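# Swap the mismatched relay for a matching spare

## Task

The panel holds six relays, each a small transparent box topped by a colored button, and exactly one has a button color unlike the other five. Remove that odd relay and set it in the black parts tray. Then pick the spare from the rack whose button color agrees with the five others and press it fully down into the vacated socket; no click will be felt when it seats. Done only if the new relay matches its neighbours: its button sits on the same side as theirs, its top is flush with theirs and it stands upright. It fails if any other relay is left partly lifted or tilted, if anything stays in place only because the robot is holding it, or if whatever the robot is touching at the end drops by more than roughly a fingernail's width (about 1 cm) once released.

## Robot and tools

ROBOT. One six-joint arm with a two-finger parallel gripper. Joints from base outward: waist, shoulder, elbow, forearm roll, wrist pitch, wrist roll. Load limits in N m: 45, 45, 27, 27, 18, 18; a carried object's weight adds to them. Reaching a limit triggers a torque fault: the arm backs that joint off slightly, freezes for 10 s and drops the rest of the call. Holding loads heats motors; a MOTOR HOT line appears from 65 °C and at 80 °C an OVER-TEMPERATURE FAULT brakes the arm until it cools. Every stop is costly, so keep pushes gentle.

FRAMES. Scene frame: origin on the table top right under the arm base, +z up, +y to the left when facing +x. The base may be tilted. Gripper frame: fingers extend along +z, pads close along x. end_effector_position is the midpoint between the pads; fingertips reach 17.5 mm past it. A flat block juts about 9 cm toward the gripper's -y side and turns with it, so watch it near the panel.

execute_actions. Argument actions is a list holding zero or one item. Empty list: just report the state. An item with rows and optional steps (1 to 15, default 15, each step 1/30 s) runs an action; each row covers one step and the final row repeats to fill. An item with only steps (up to 300) is a wait, counted from the previous result, your reply time included. Optional pictures (true/false) controls whether camera images come back. A refused call moves nothing.

ROW: nine numbers, each in [-1, 1], in this order: dx, dy, dz, rx, ry, rz, position, force_limit, speed. The first six are an offset, not a pose: measured in the gripper's own axes from the gripper pose printed in the latest result that shows it (before any such result in a scene, and for the second or later call within one reply, from where the gripper is when that action begins). Every row in an action uses that same base, they do not accumulate. Scale: 1.0 equals 0.6 m for dx, dy, dz and 180 degrees for rx, ry, rz, which together form one rotation vector. All-zero offsets are not a pause; they pull the gripper back to the base pose. The last three are absolute finger settings: position +1 fully open (50 mm gap), about -0.65 pads touching, -1 close until blocked; force_limit per pad about 20 N at -1, 102 N at 0, 185 N at +1 (actual grip up to ~17 % more); speed of the gap 20 mm/s at -1, 85 at 0, 150 at +1. Each control step the command is clipped to within 70 mm and 16 degrees of the measured pose; after an action the arm continues only to the last clipped pose, so a far target may need several calls. Position takes priority over orientation if both cannot be met.

move. Argument target: one nine-number row as above (same offset rules). Argument speed: path top speed in m/s, 0.002 to 0.5, default 0.25; rotation capped at twice that in rad/s. It follows a straight path lasting 0.5 to 10 s (longer ones stop short), turns the shorter way, and does not slow for obstacles; the real gripper can lag, stray or overshoot the speed, most with the arm near straight. Finger values are sent at the start. Faster moves and targets set deeper past a contact press harder. The result adds a move: line with the ending (done, off_target, moving, held, fault), the limits that acted (paced = pose clipped, held = some steps blocked, after which the arm may jump fast) and distance from target.

wait. Argument seconds, 0 to 10; the robot gets nothing new meanwhile.

zoom_image. Arguments camera (cam_head_left, cam_head_right, cam_high, cam_low, cam_wrist) and region [x0, y0, x1, y1] in pixels of that camera's last full 504x504 image, origin top-left, at most 504 by 504. Useful for comparing button colors, sides and top heights.

finished_scene. Argument scene: the current scene's number.

RESULTS. The state line gives end_effector_position (m), end_effector_quat_wxyz and velocities (m/s, rad/s) in the scene frame; printed position may be off, more so at long reach. pose unreachable: the clearance check altered or blocked the command (a base mount counts as arm). HELD marks steps where the command was partly not sent. Hand target shows where the controller is now driving. object_status: 0 moving, 1 blocked while opening, 2 blocked while closing (a grip), 3 reached target or pads met (usually empty). Grip with -1 and confirm 2. Changing position by at least 0.01 is needed before new force_limit or speed apply; open first for a softer grip. position_measured converts to gap as (250 - position_measured) x 0.202 mm.

AVOID. Dropping parts, slamming, hard or very hard pushes, knocking anything off the table (that fails), leaving neighbouring relays lifted or tilted, and finishing while the gripper still supports the spare. Brief external tugs on a held part or pushes on loose items can happen; recheck grip and placement.

Each tool is called after "Emit:" as name([rows], argument=value, ...), one row to a line, values as JSON.

## Session

Emit:
execute_actions(actions=[])

Scene clock: 0.00 s of 7800.00 s.
end_effector_position=(+1.0021, +0.0177, +0.1688) position_measured=3 object_status=3 end_effector_quat_wxyz=(+0.479, -0.151, +0.653, -0.567) end_effector_velocity=(-0.000, +0.000, -0.001) end_effector_angular_velocity=(+0.002, +0.001, -0.001)
Joint positions: [ 0.147  0.483 -2.068 -2.449  1.42   0.536]
Joint velocities: [ 0.001  0.001 -0.001  0.003  0.     0.   ]
Motor temperatures (°C, as the motors report them): [34 31 34 33 37 32]
Hand target: +1.002, +0.018, +0.169; +0.479, -0.151, +0.653, -0.567

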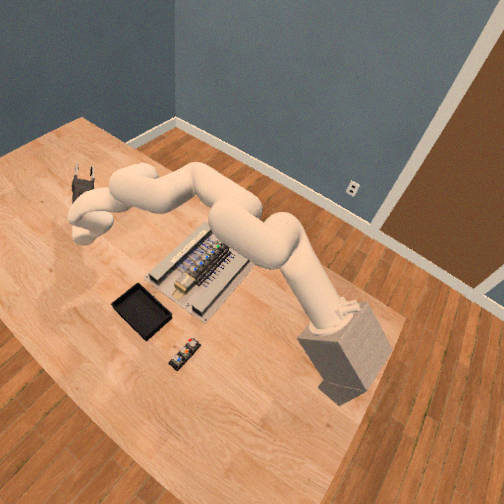

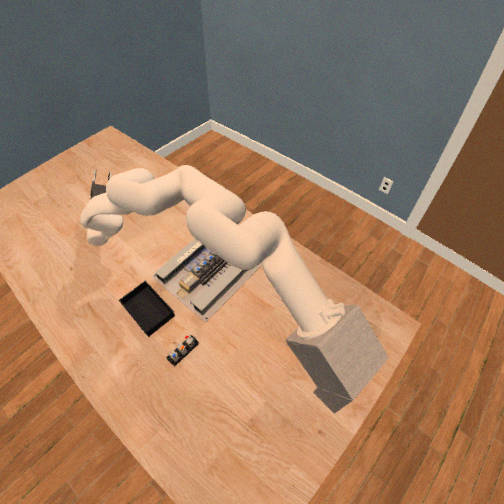

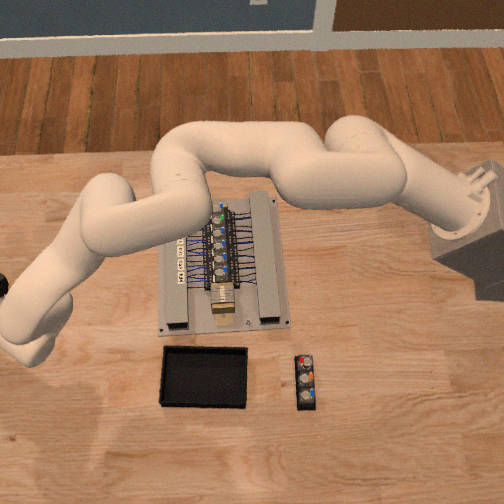

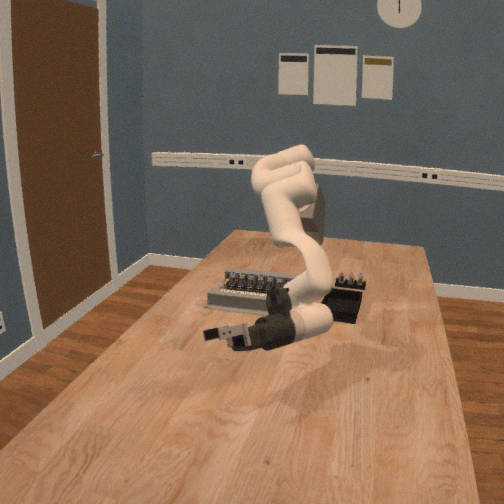

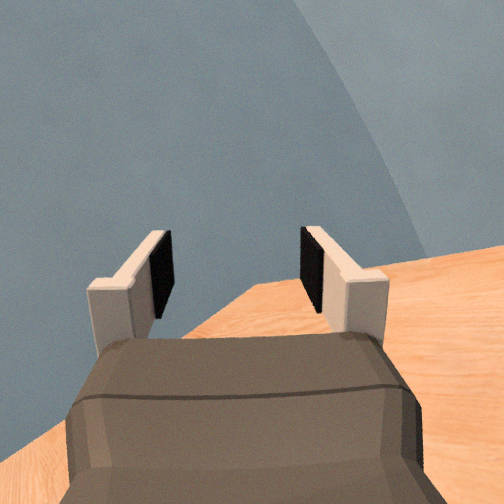

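Emit:
move(target=[0.09,-0.263,-0.249,-0.438,-0.518,-0.597,0.5,-0.5,0], speed=0.2)

Scene clock: 16.90 s of 7800.00 s.
end_effector_position=(+0.7996, +0.0176, +0.2689) position_measured=78 object_status=3 end_effector_quat_wxyz=(-0.004, +0.997, -0.007, +0.072) end_effector_velocity=(-0.000, -0.000, +0.000) end_effector_angular_velocity=(-0.018, -0.000, +0.007)
Joint positions: [ 0.099  0.169 -2.7   -3.494 -1.468 -0.649]
Joint velocities: [ 0.023  0.007 -0.008 -0.037 -0.007  0.004]
Motor temperatures (°C, as the motors report them): [34 32 37 33 37 32]
Hand target: +0.800, +0.018, +0.269; -0.003, +0.997, -0.006, +0.072
Off the commanded pose: 0.002 m, 8 deg.
elbow stopped short: the move would have taken joint 3 (elbow) straighter than the controller allows; a more bent joint 3 avoids this.
After step 90, 6.23 s passed at rest.
move: off_target

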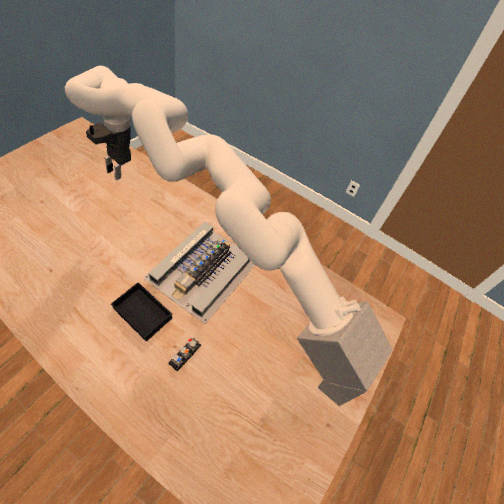

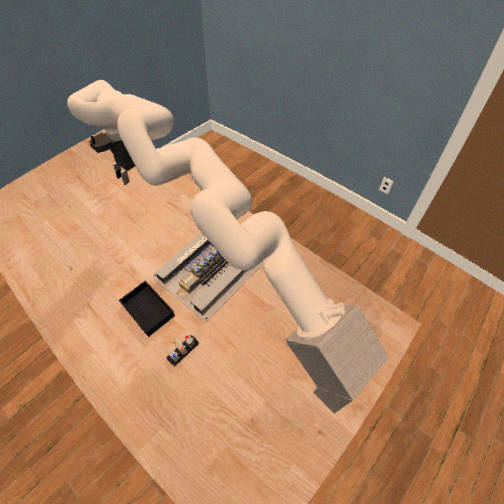

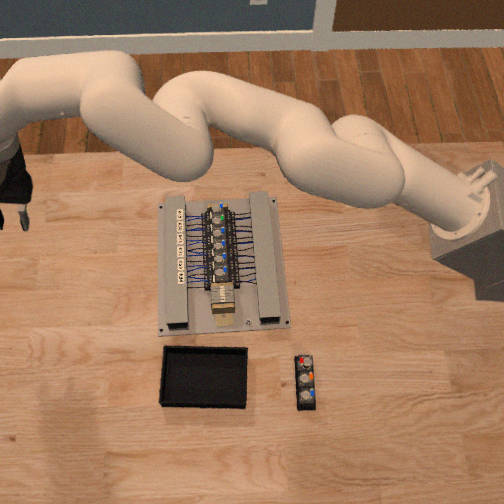

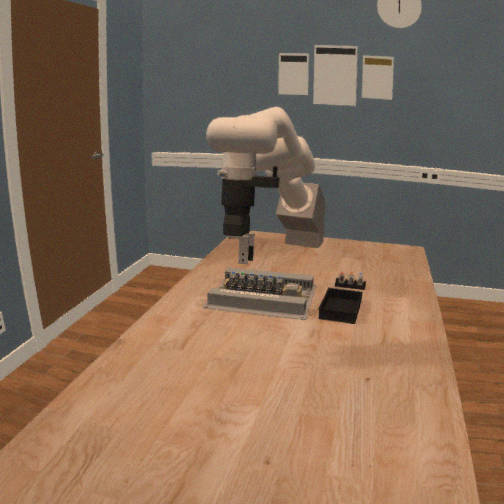

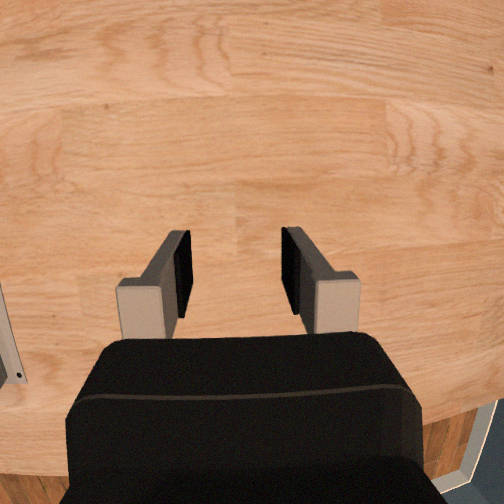

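Emit:
move(target=[-0.628,0.13,0.115,0,-0.046,0.018,0.5,-0.5,0], speed=0.2)

Scene clock: 27.80 s of 7800.00 s.
end_effector_position=(+0.4371, -0.0534, +0.1452) position_measured=78 object_status=3 end_effector_quat_wxyz=(+0.036, +0.999, -0.035, -0.002) end_effector_velocity=(-0.003, -0.000, -0.001) end_effector_angular_velocity=(-0.002, -0.004, -0.002)
Joint positions: [-0.318 -0.975 -0.547 -3.283 -0.564 -0.708]
Joint velocities: [-0.001 -0.01   0.013 -0.002  0.007  0.003]
Motor temperatures (°C, as the motors report them): [34 33 37 33 37 32]
Hand target: +0.437, -0.053, +0.145; +0.036, +0.999, -0.035, -0.001
Off the commanded pose: 0.002 m, 5 deg.
After step 90, 5.30 s passed at rest.
move: off_target; limits=paced

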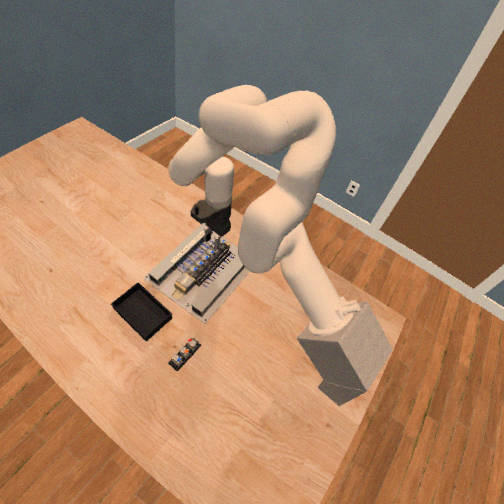

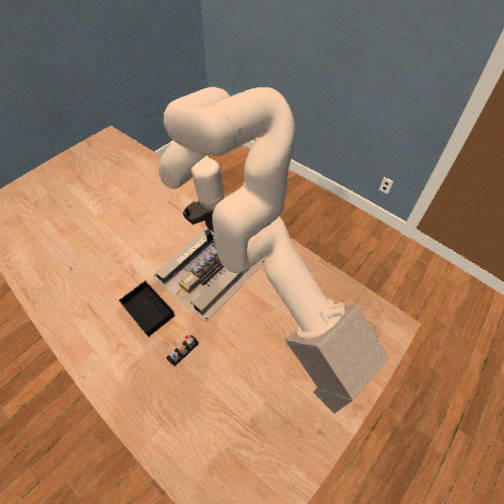

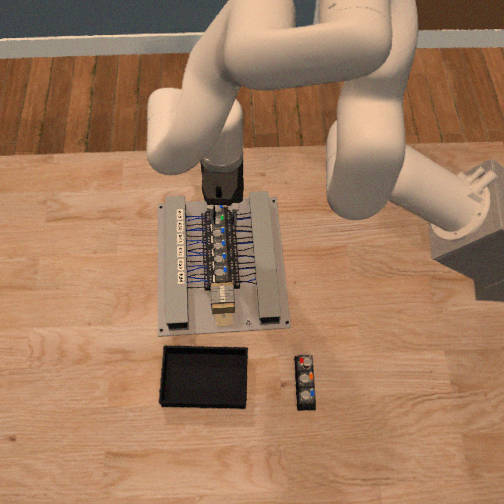

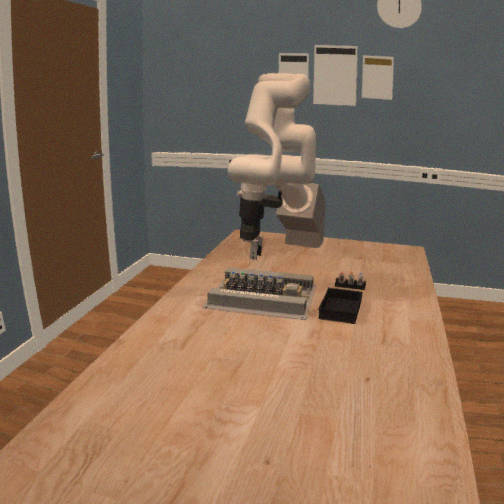

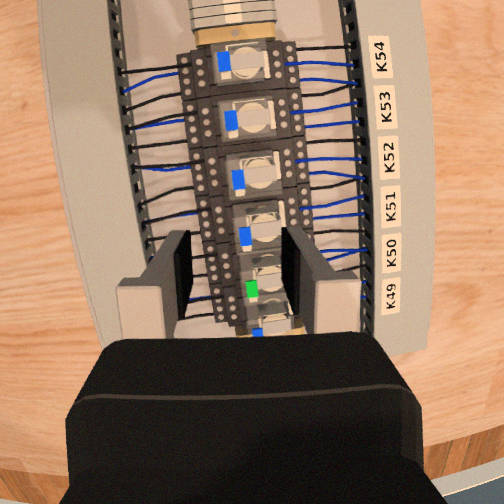

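Emit:
move(target=[0.017,0.035,0.04,0.023,0,-0.042,0.5,-0.5,0], speed=0.05)

Scene clock: 37.43 s of 7800.00 s.
end_effector_position=(+0.4457, -0.0760, +0.1229) position_measured=78 object_status=3 end_effector_quat_wxyz=(+0.059, +0.998, +0.030, -0.008) end_effector_velocity=(+0.001, -0.002, -0.002) end_effector_angular_velocity=(-0.001, +0.008, +0.010)
Joint positions: [-0.368 -0.863 -0.594 -3.312 -0.498 -0.838]
Joint velocities: [-0.042  0.017 -0.016  0.067  0.002 -0.094]
Motor temperatures (°C, as the motors report them): [34 32 37 33 37 32]
Hand target: +0.446, -0.076, +0.123; +0.059, +0.998, +0.031, -0.008
Off the commanded pose: 0.001 m, 7 deg.
After step 90, 4.80 s passed at rest.
move: off_target

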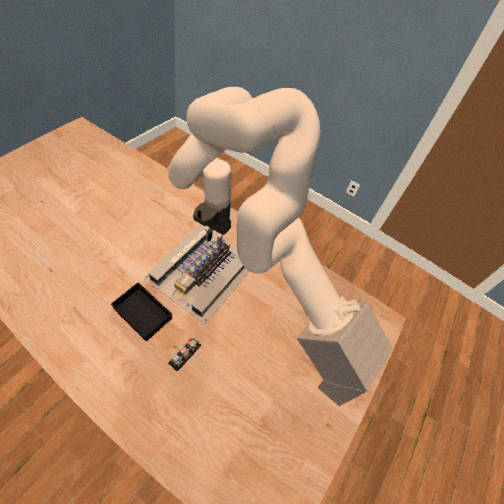

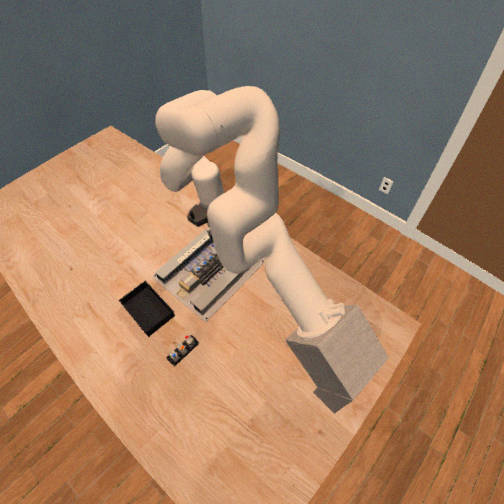

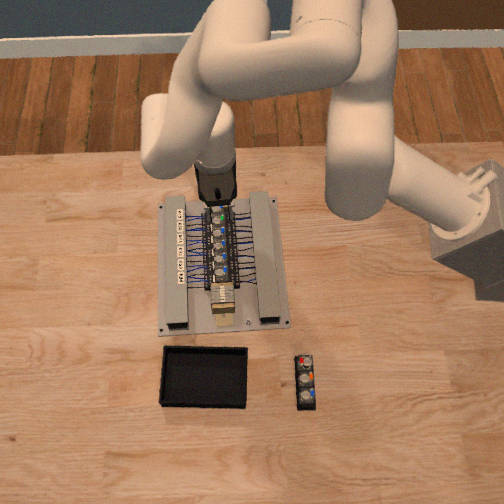

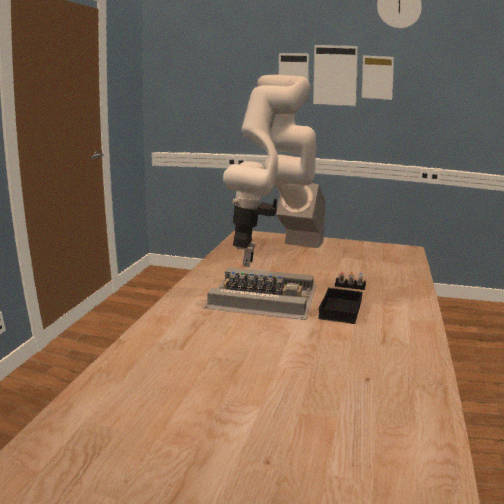

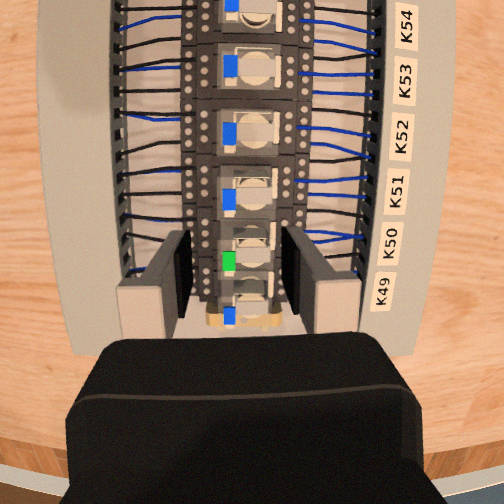

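Emit:
move(target=[0,0,0,0.038,0,0,0.5,-0.5,0], speed=0.03)

Scene clock: 46.53 s of 7800.00 s.
end_effector_position=(+0.4460, -0.0753, +0.1228) position_measured=78 object_status=3 end_effector_quat_wxyz=(+0.053, +0.998, +0.031, -0.022) end_effector_velocity=(-0.000, -0.000, +0.000) end_effector_angular_velocity=(+0.007, +0.014, -0.001)
Joint positions: [-0.48  -0.832 -0.627 -3.11  -0.522 -1.081]
Joint velocities: [-0.083  0.015 -0.013  0.142 -0.016 -0.173]
Motor temperatures (°C, as the motors report them): [34 32 37 33 37 32]
Hand target: +0.446, -0.075, +0.123; +0.052, +0.998, +0.031, -0.022
Off the commanded pose: 0.001 m, 6 deg.
After step 90, 3.87 s passed at rest.
move: off_target

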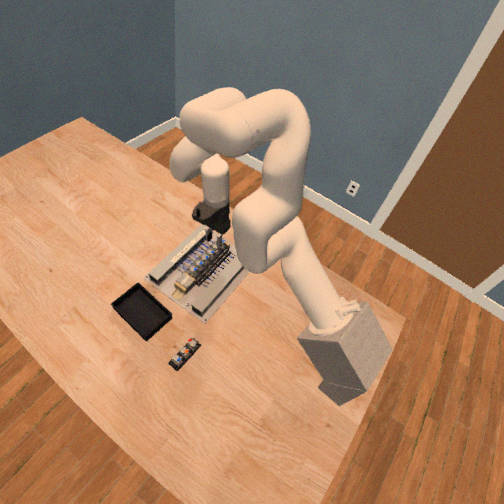

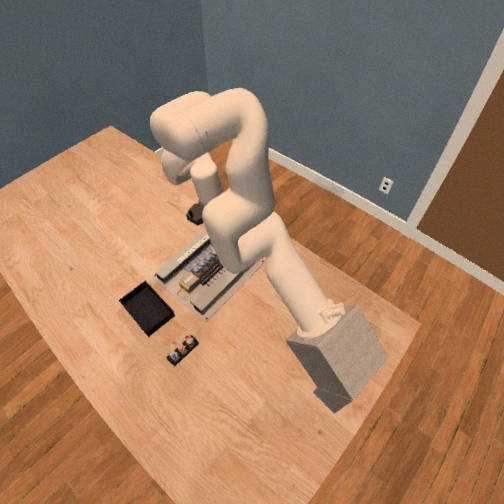

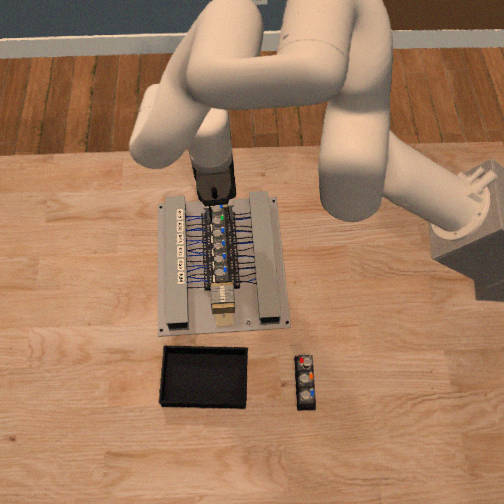

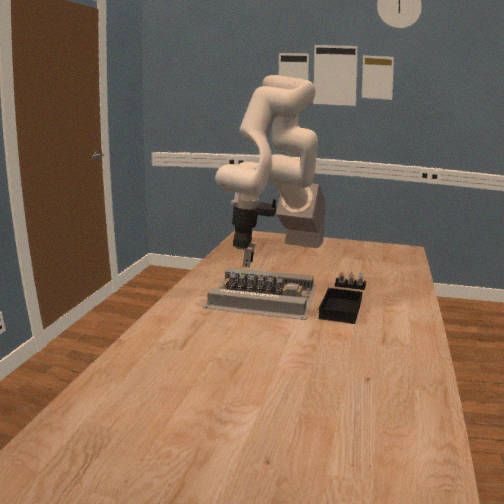

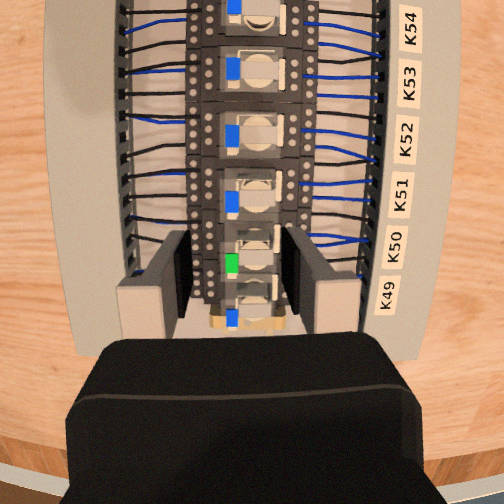

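Emit:
move(target=[0,0,0,0.034,0.014,0,0.5,-0.5,0], speed=0.007)

Scene clock: 60.60 s of 7800.00 s.
end_effector_position=(+0.4467, -0.0751, +0.1229) position_measured=78 object_status=3 end_effector_quat_wxyz=(-0.002, +1.000, +0.031, +0.000) end_effector_velocity=(+0.000, +0.000, +0.000) end_effector_angular_velocity=(+0.004, -0.003, -0.001)
Joint positions: [-1.042 -0.799 -0.505 -2.196 -0.733 -2.229]
Joint velocities: [-0.009  0.003  0.003  0.014 -0.008 -0.018]
Motor temperatures (°C, as the motors report them): [34 32 36 33 37 32]
Hand target: +0.447, -0.075, +0.123; -0.002, +1.000, +0.031, +0.000
Off the commanded pose: 0.001 m, 0 deg.
After step 90, 2.63 s passed at rest.
move: done

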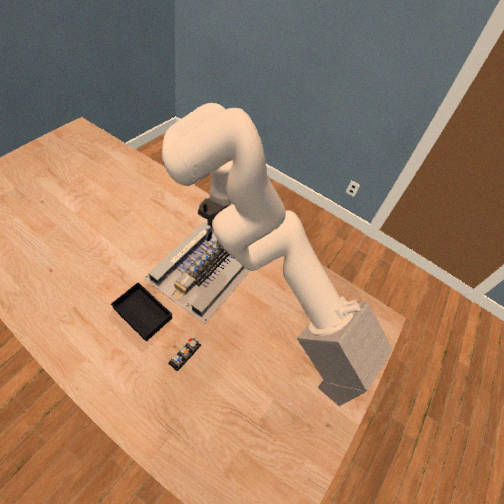

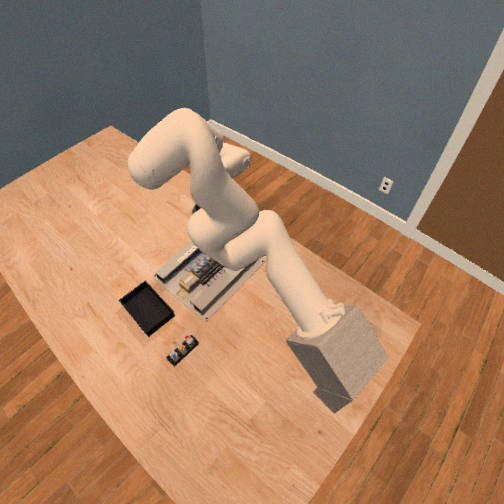

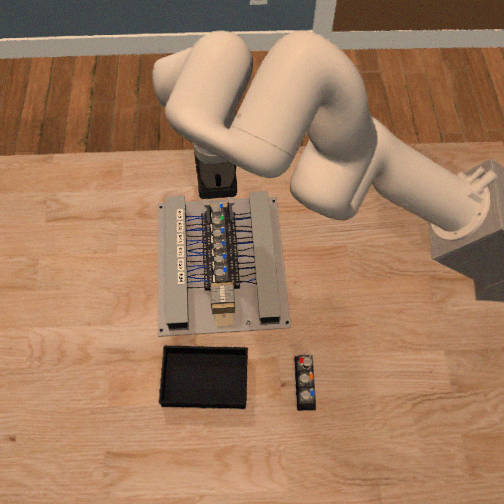

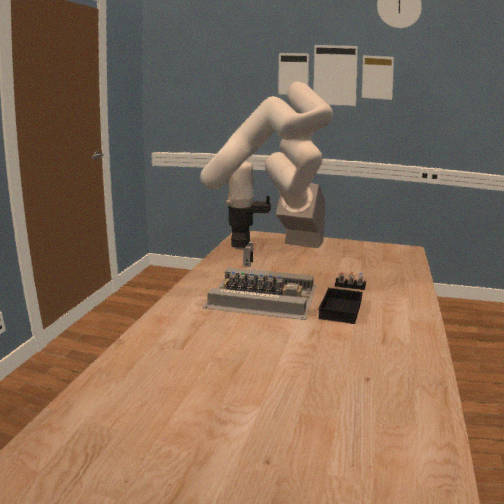

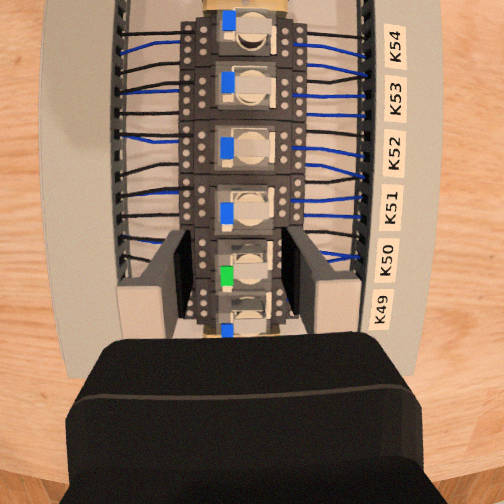

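Emit:
move(target=[0.003,0.02,0.045,0,0,0,0.55,-0.5,0], speed=0.015)

Scene clock: 69.30 s of 7800.00 s.
end_effector_position=(+0.4493, -0.0869, +0.0961) position_measured=70 object_status=3 end_effector_quat_wxyz=(-0.001, +1.000, +0.031, +0.000) end_effector_velocity=(+0.000, -0.001, -0.002) end_effector_angular_velocity=(+0.001, -0.001, -0.000)
Joint positions: [-1.033 -0.691 -0.509 -2.094 -0.668 -2.358]
Joint velocities: [-0.     0.009  0.001  0.014  0.004 -0.017]
Motor temperatures (°C, as the motors report them): [34 32 36 33 37 32]
Hand target: +0.449, -0.087, +0.096; -0.002, +1.000, +0.031, +0.000
Off the commanded pose: 0.000 m, 0 deg.
After step 90, 3.43 s passed at rest.
move: done

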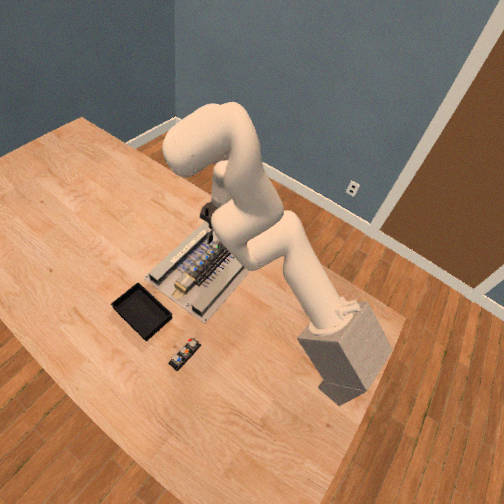

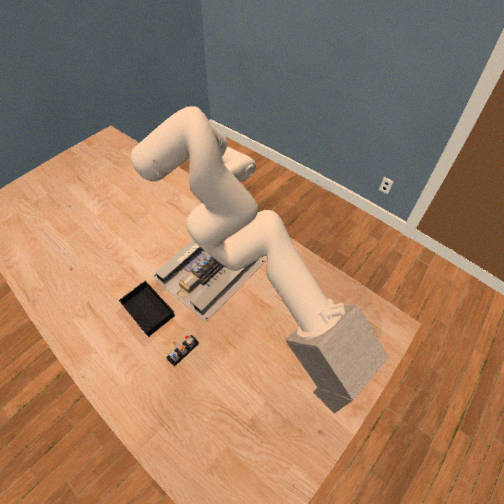

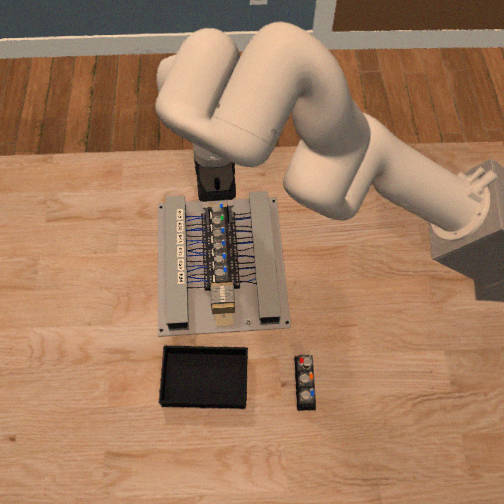

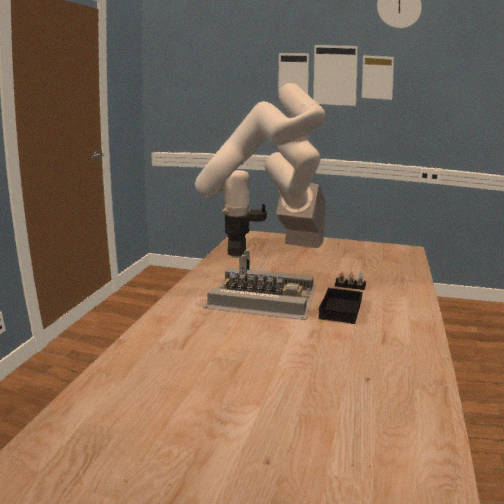

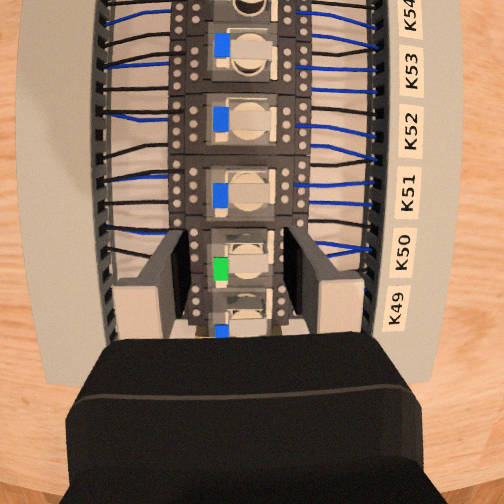

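Emit:
move(target=[0.001,0.001,0.047,0,0,0,0.55,-0.5,0], speed=0.012)

Scene clock: 75.90 s of 7800.00 s.
end_effector_position=(+0.4500, -0.0875, +0.0681) position_measured=70 object_status=3 end_effector_quat_wxyz=(-0.001, +1.000, +0.031, +0.000) end_effector_velocity=(+0.000, +0.000, -0.003) end_effector_angular_velocity=(+0.001, -0.001, +0.000)
Joint positions: [-0.984 -0.606 -0.496 -1.982 -0.584 -2.472]
Joint velocities: [ 0.003  0.008  0.003  0.017  0.006 -0.018]
Motor temperatures (°C, as the motors report them): [34 32 36 33 37 32]
Hand target: +0.450, -0.088, +0.068; -0.001, +1.000, +0.031, +0.000
Off the commanded pose: 0.000 m, 0 deg.
After step 90, 1.00 s passed at rest.
move: done

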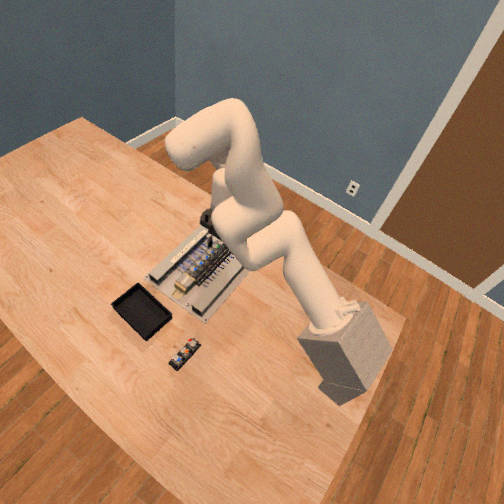

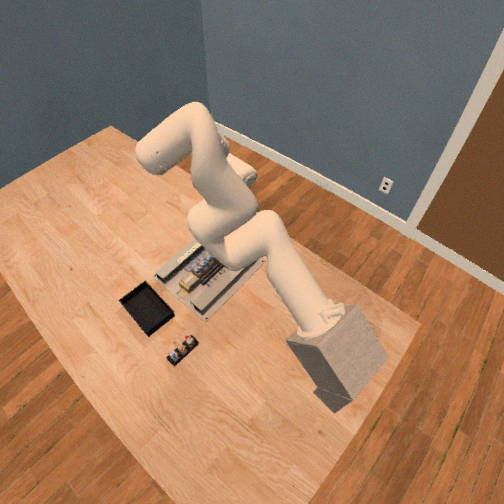

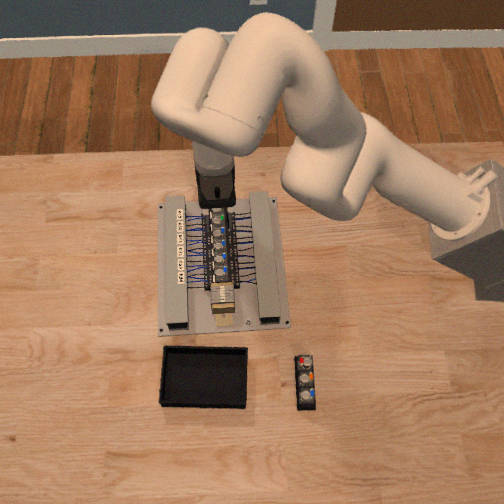

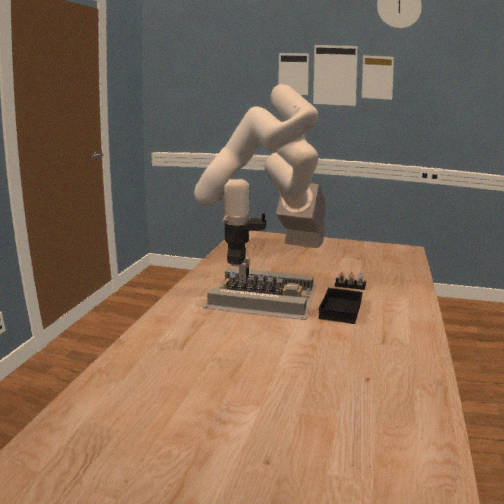

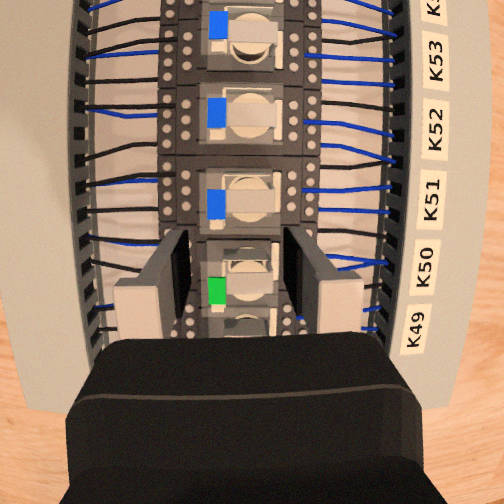

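Emit:
move(target=[0.001,0.005,0,0,0,0,0.55,-0.5,0], speed=0.005)

Emit:
move(target=[0,0,0,0,0,0,-1,0.1,-0.7])

Emit:
move(target=[0,0,-0.025,0,0,0,-1,0.1,-0.7], speed=0.005)

Emit:
zoom_image(camera="cam_low", region=[200, 240, 320, 320])

Scene clock: 82.17 s of 7800.00 s.
end_effector_position=(+0.4507, -0.0904, +0.0681) position_measured=70 object_status=3 end_effector_quat_wxyz=(-0.001, +1.000, +0.031, +0.000) end_effector_velocity=(+0.000, -0.001, +0.000) end_effector_angular_velocity=(+0.000, -0.000, +0.000)
Joint positions: [-0.993 -0.599 -0.502 -1.979 -0.591 -2.48 ]
Joint velocities: [-0.005  0.003 -0.003  0.001 -0.004 -0.003]
Motor temperatures (°C, as the motors report them): [34 32 36 33 37 32]
Hand target: +0.451, -0.090, +0.068; -0.001, +1.000, +0.031, +0.000
Off the commanded pose: 0.000 m, 0 deg.
After step 90, 2.43 s passed at rest.
move: done

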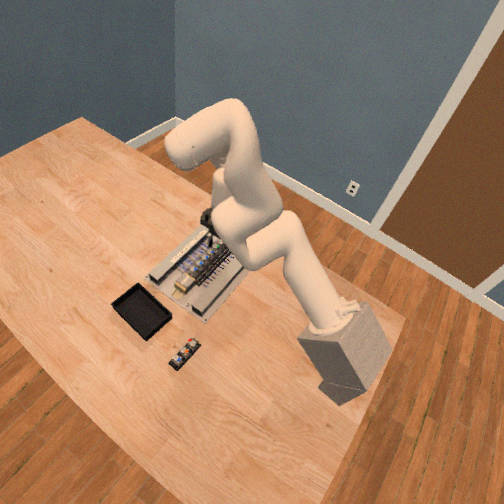

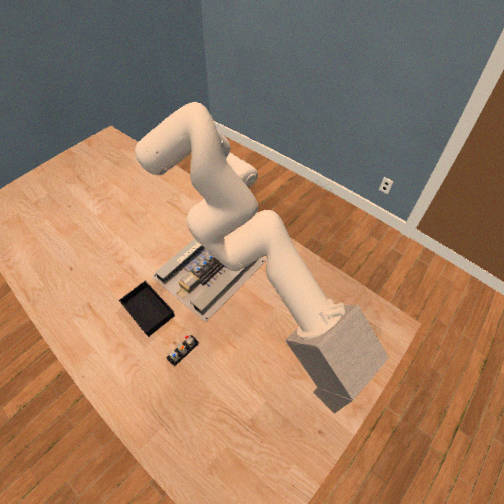

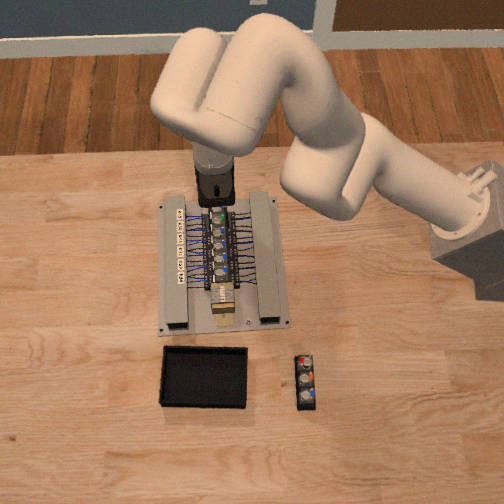

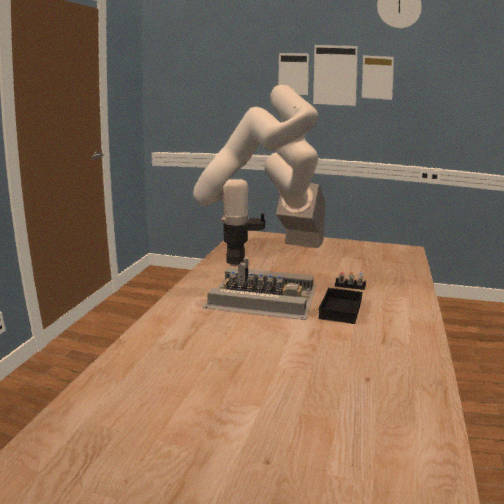

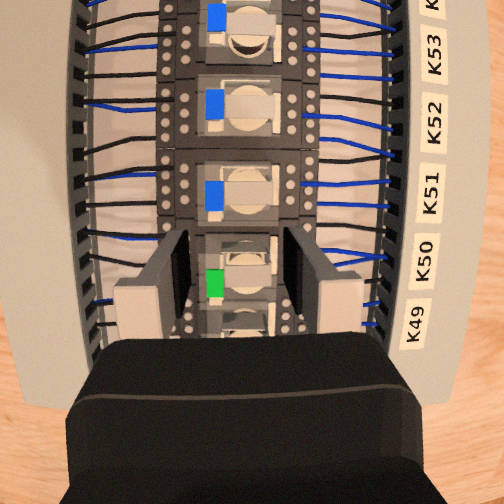

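Scene clock: 82.67 s of 7800.00 s.
end_effector_position=(+0.4509, -0.0904, +0.0681) position_measured=121 object_status=2 end_effector_quat_wxyz=(-0.001, +1.000, +0.031, +0.000) end_effector_velocity=(+0.000, -0.000, +0.000) end_effector_angular_velocity=(-0.000, -0.001, +0.002)
Joint positions: [-0.993 -0.599 -0.503 -1.979 -0.591 -2.48 ]
Joint velocities: [ 0.    -0.001  0.     0.     0.    -0.002]
Motor temperatures (°C, as the motors report them): [34 32 36 33 37 32]
Hand target: +0.451, -0.090, +0.068; -0.001, +1.000, +0.031, +0.000
Off the commanded pose: 0.000 m, 0 deg.
move: done

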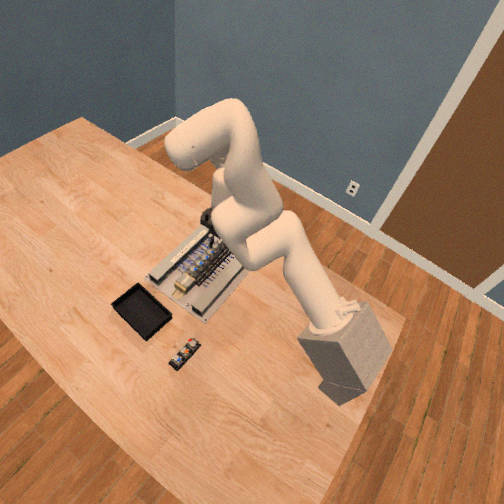

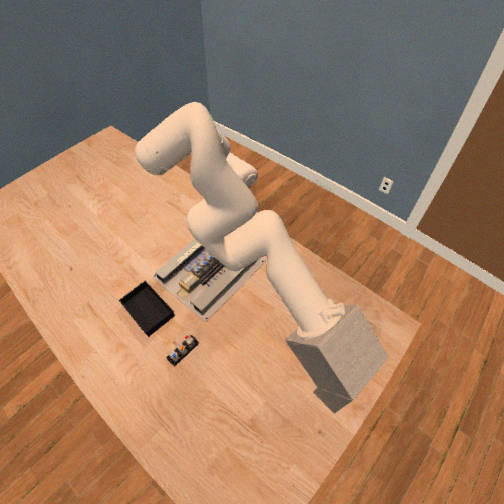

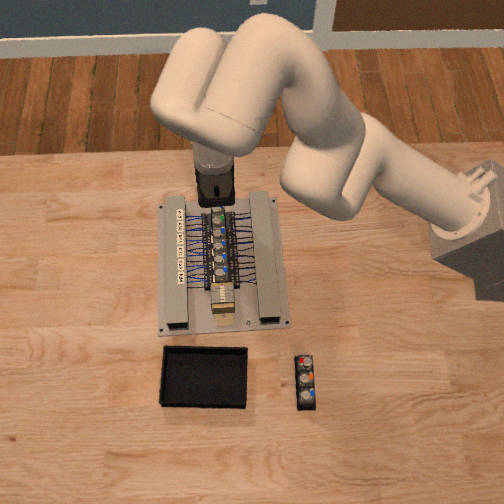

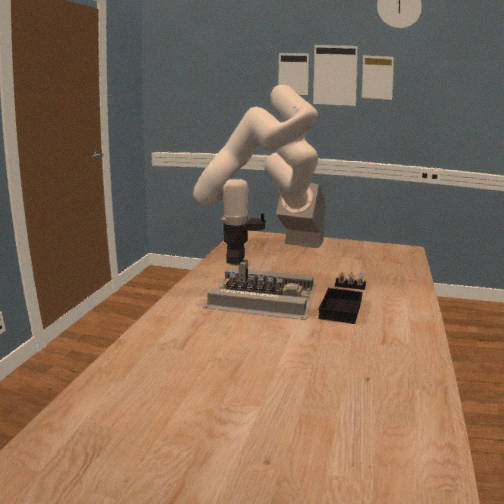

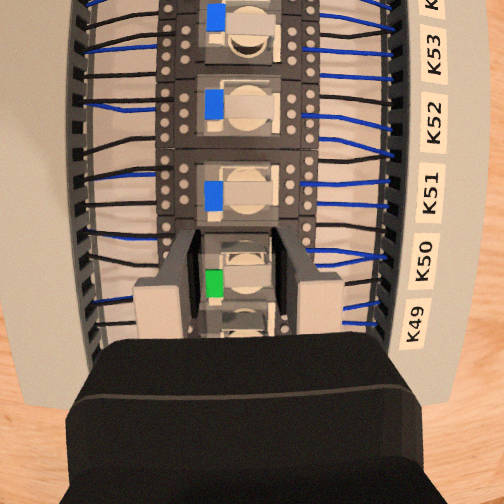

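Scene clock: 85.90 s of 7800.00 s.
end_effector_position=(+0.4508, -0.0903, +0.0830) position_measured=121 object_status=2 end_effector_quat_wxyz=(-0.001, +1.000, +0.031, +0.000) end_effector_velocity=(-0.000, +0.000, +0.001) end_effector_angular_velocity=(+0.000, +0.001, +0.000)
Joint positions: [-1.018 -0.643 -0.511 -2.043 -0.634 -2.414]
Joint velocities: [-0.002 -0.004 -0.001 -0.007 -0.005  0.007]
Motor temperatures (°C, as the motors report them): [34 32 36 33 37 32]
Hand target: +0.451, -0.090, +0.083; -0.001, +1.000, +0.031, +0.000
Off the commanded pose: 0.000 m, 0 deg.
move: done

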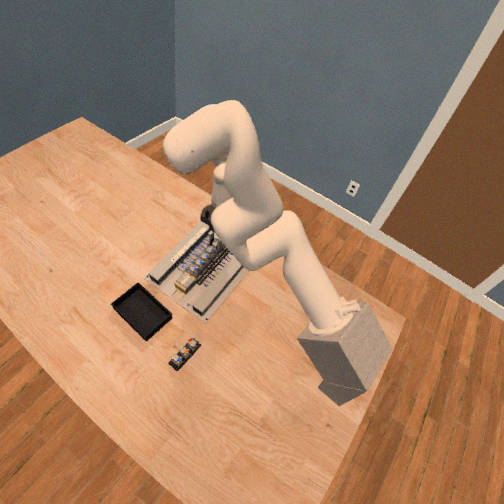

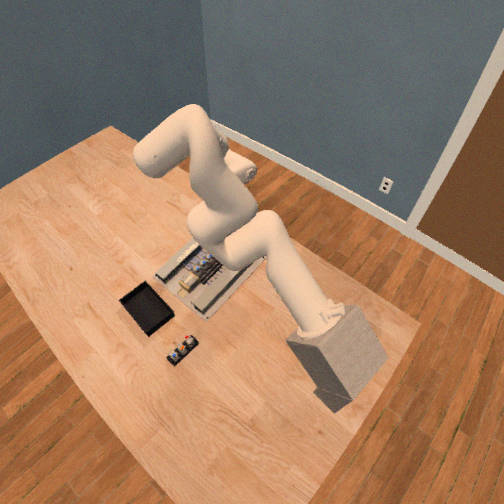

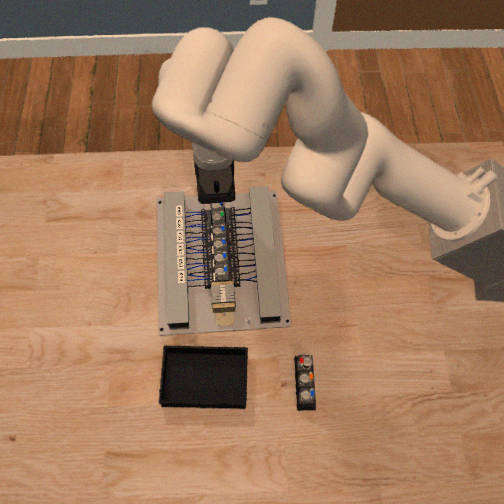

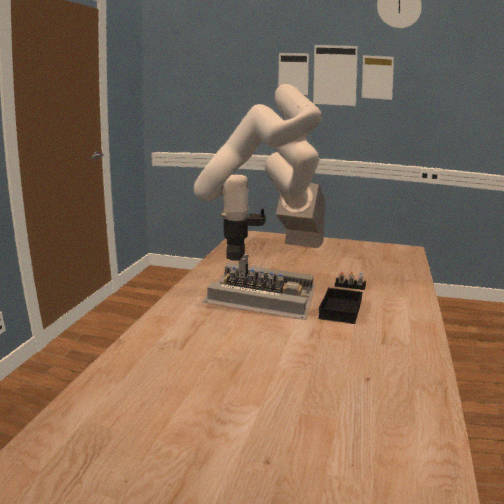

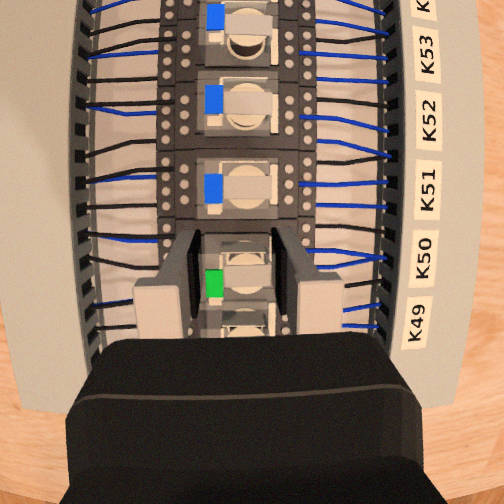

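Region (200, 240, 320, 320) of cam_low's 504x504 image, scaled by 4.200, with more detail than that image has.

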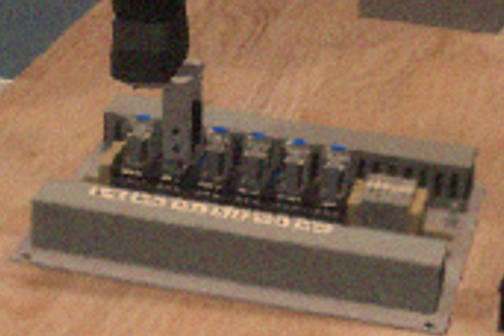

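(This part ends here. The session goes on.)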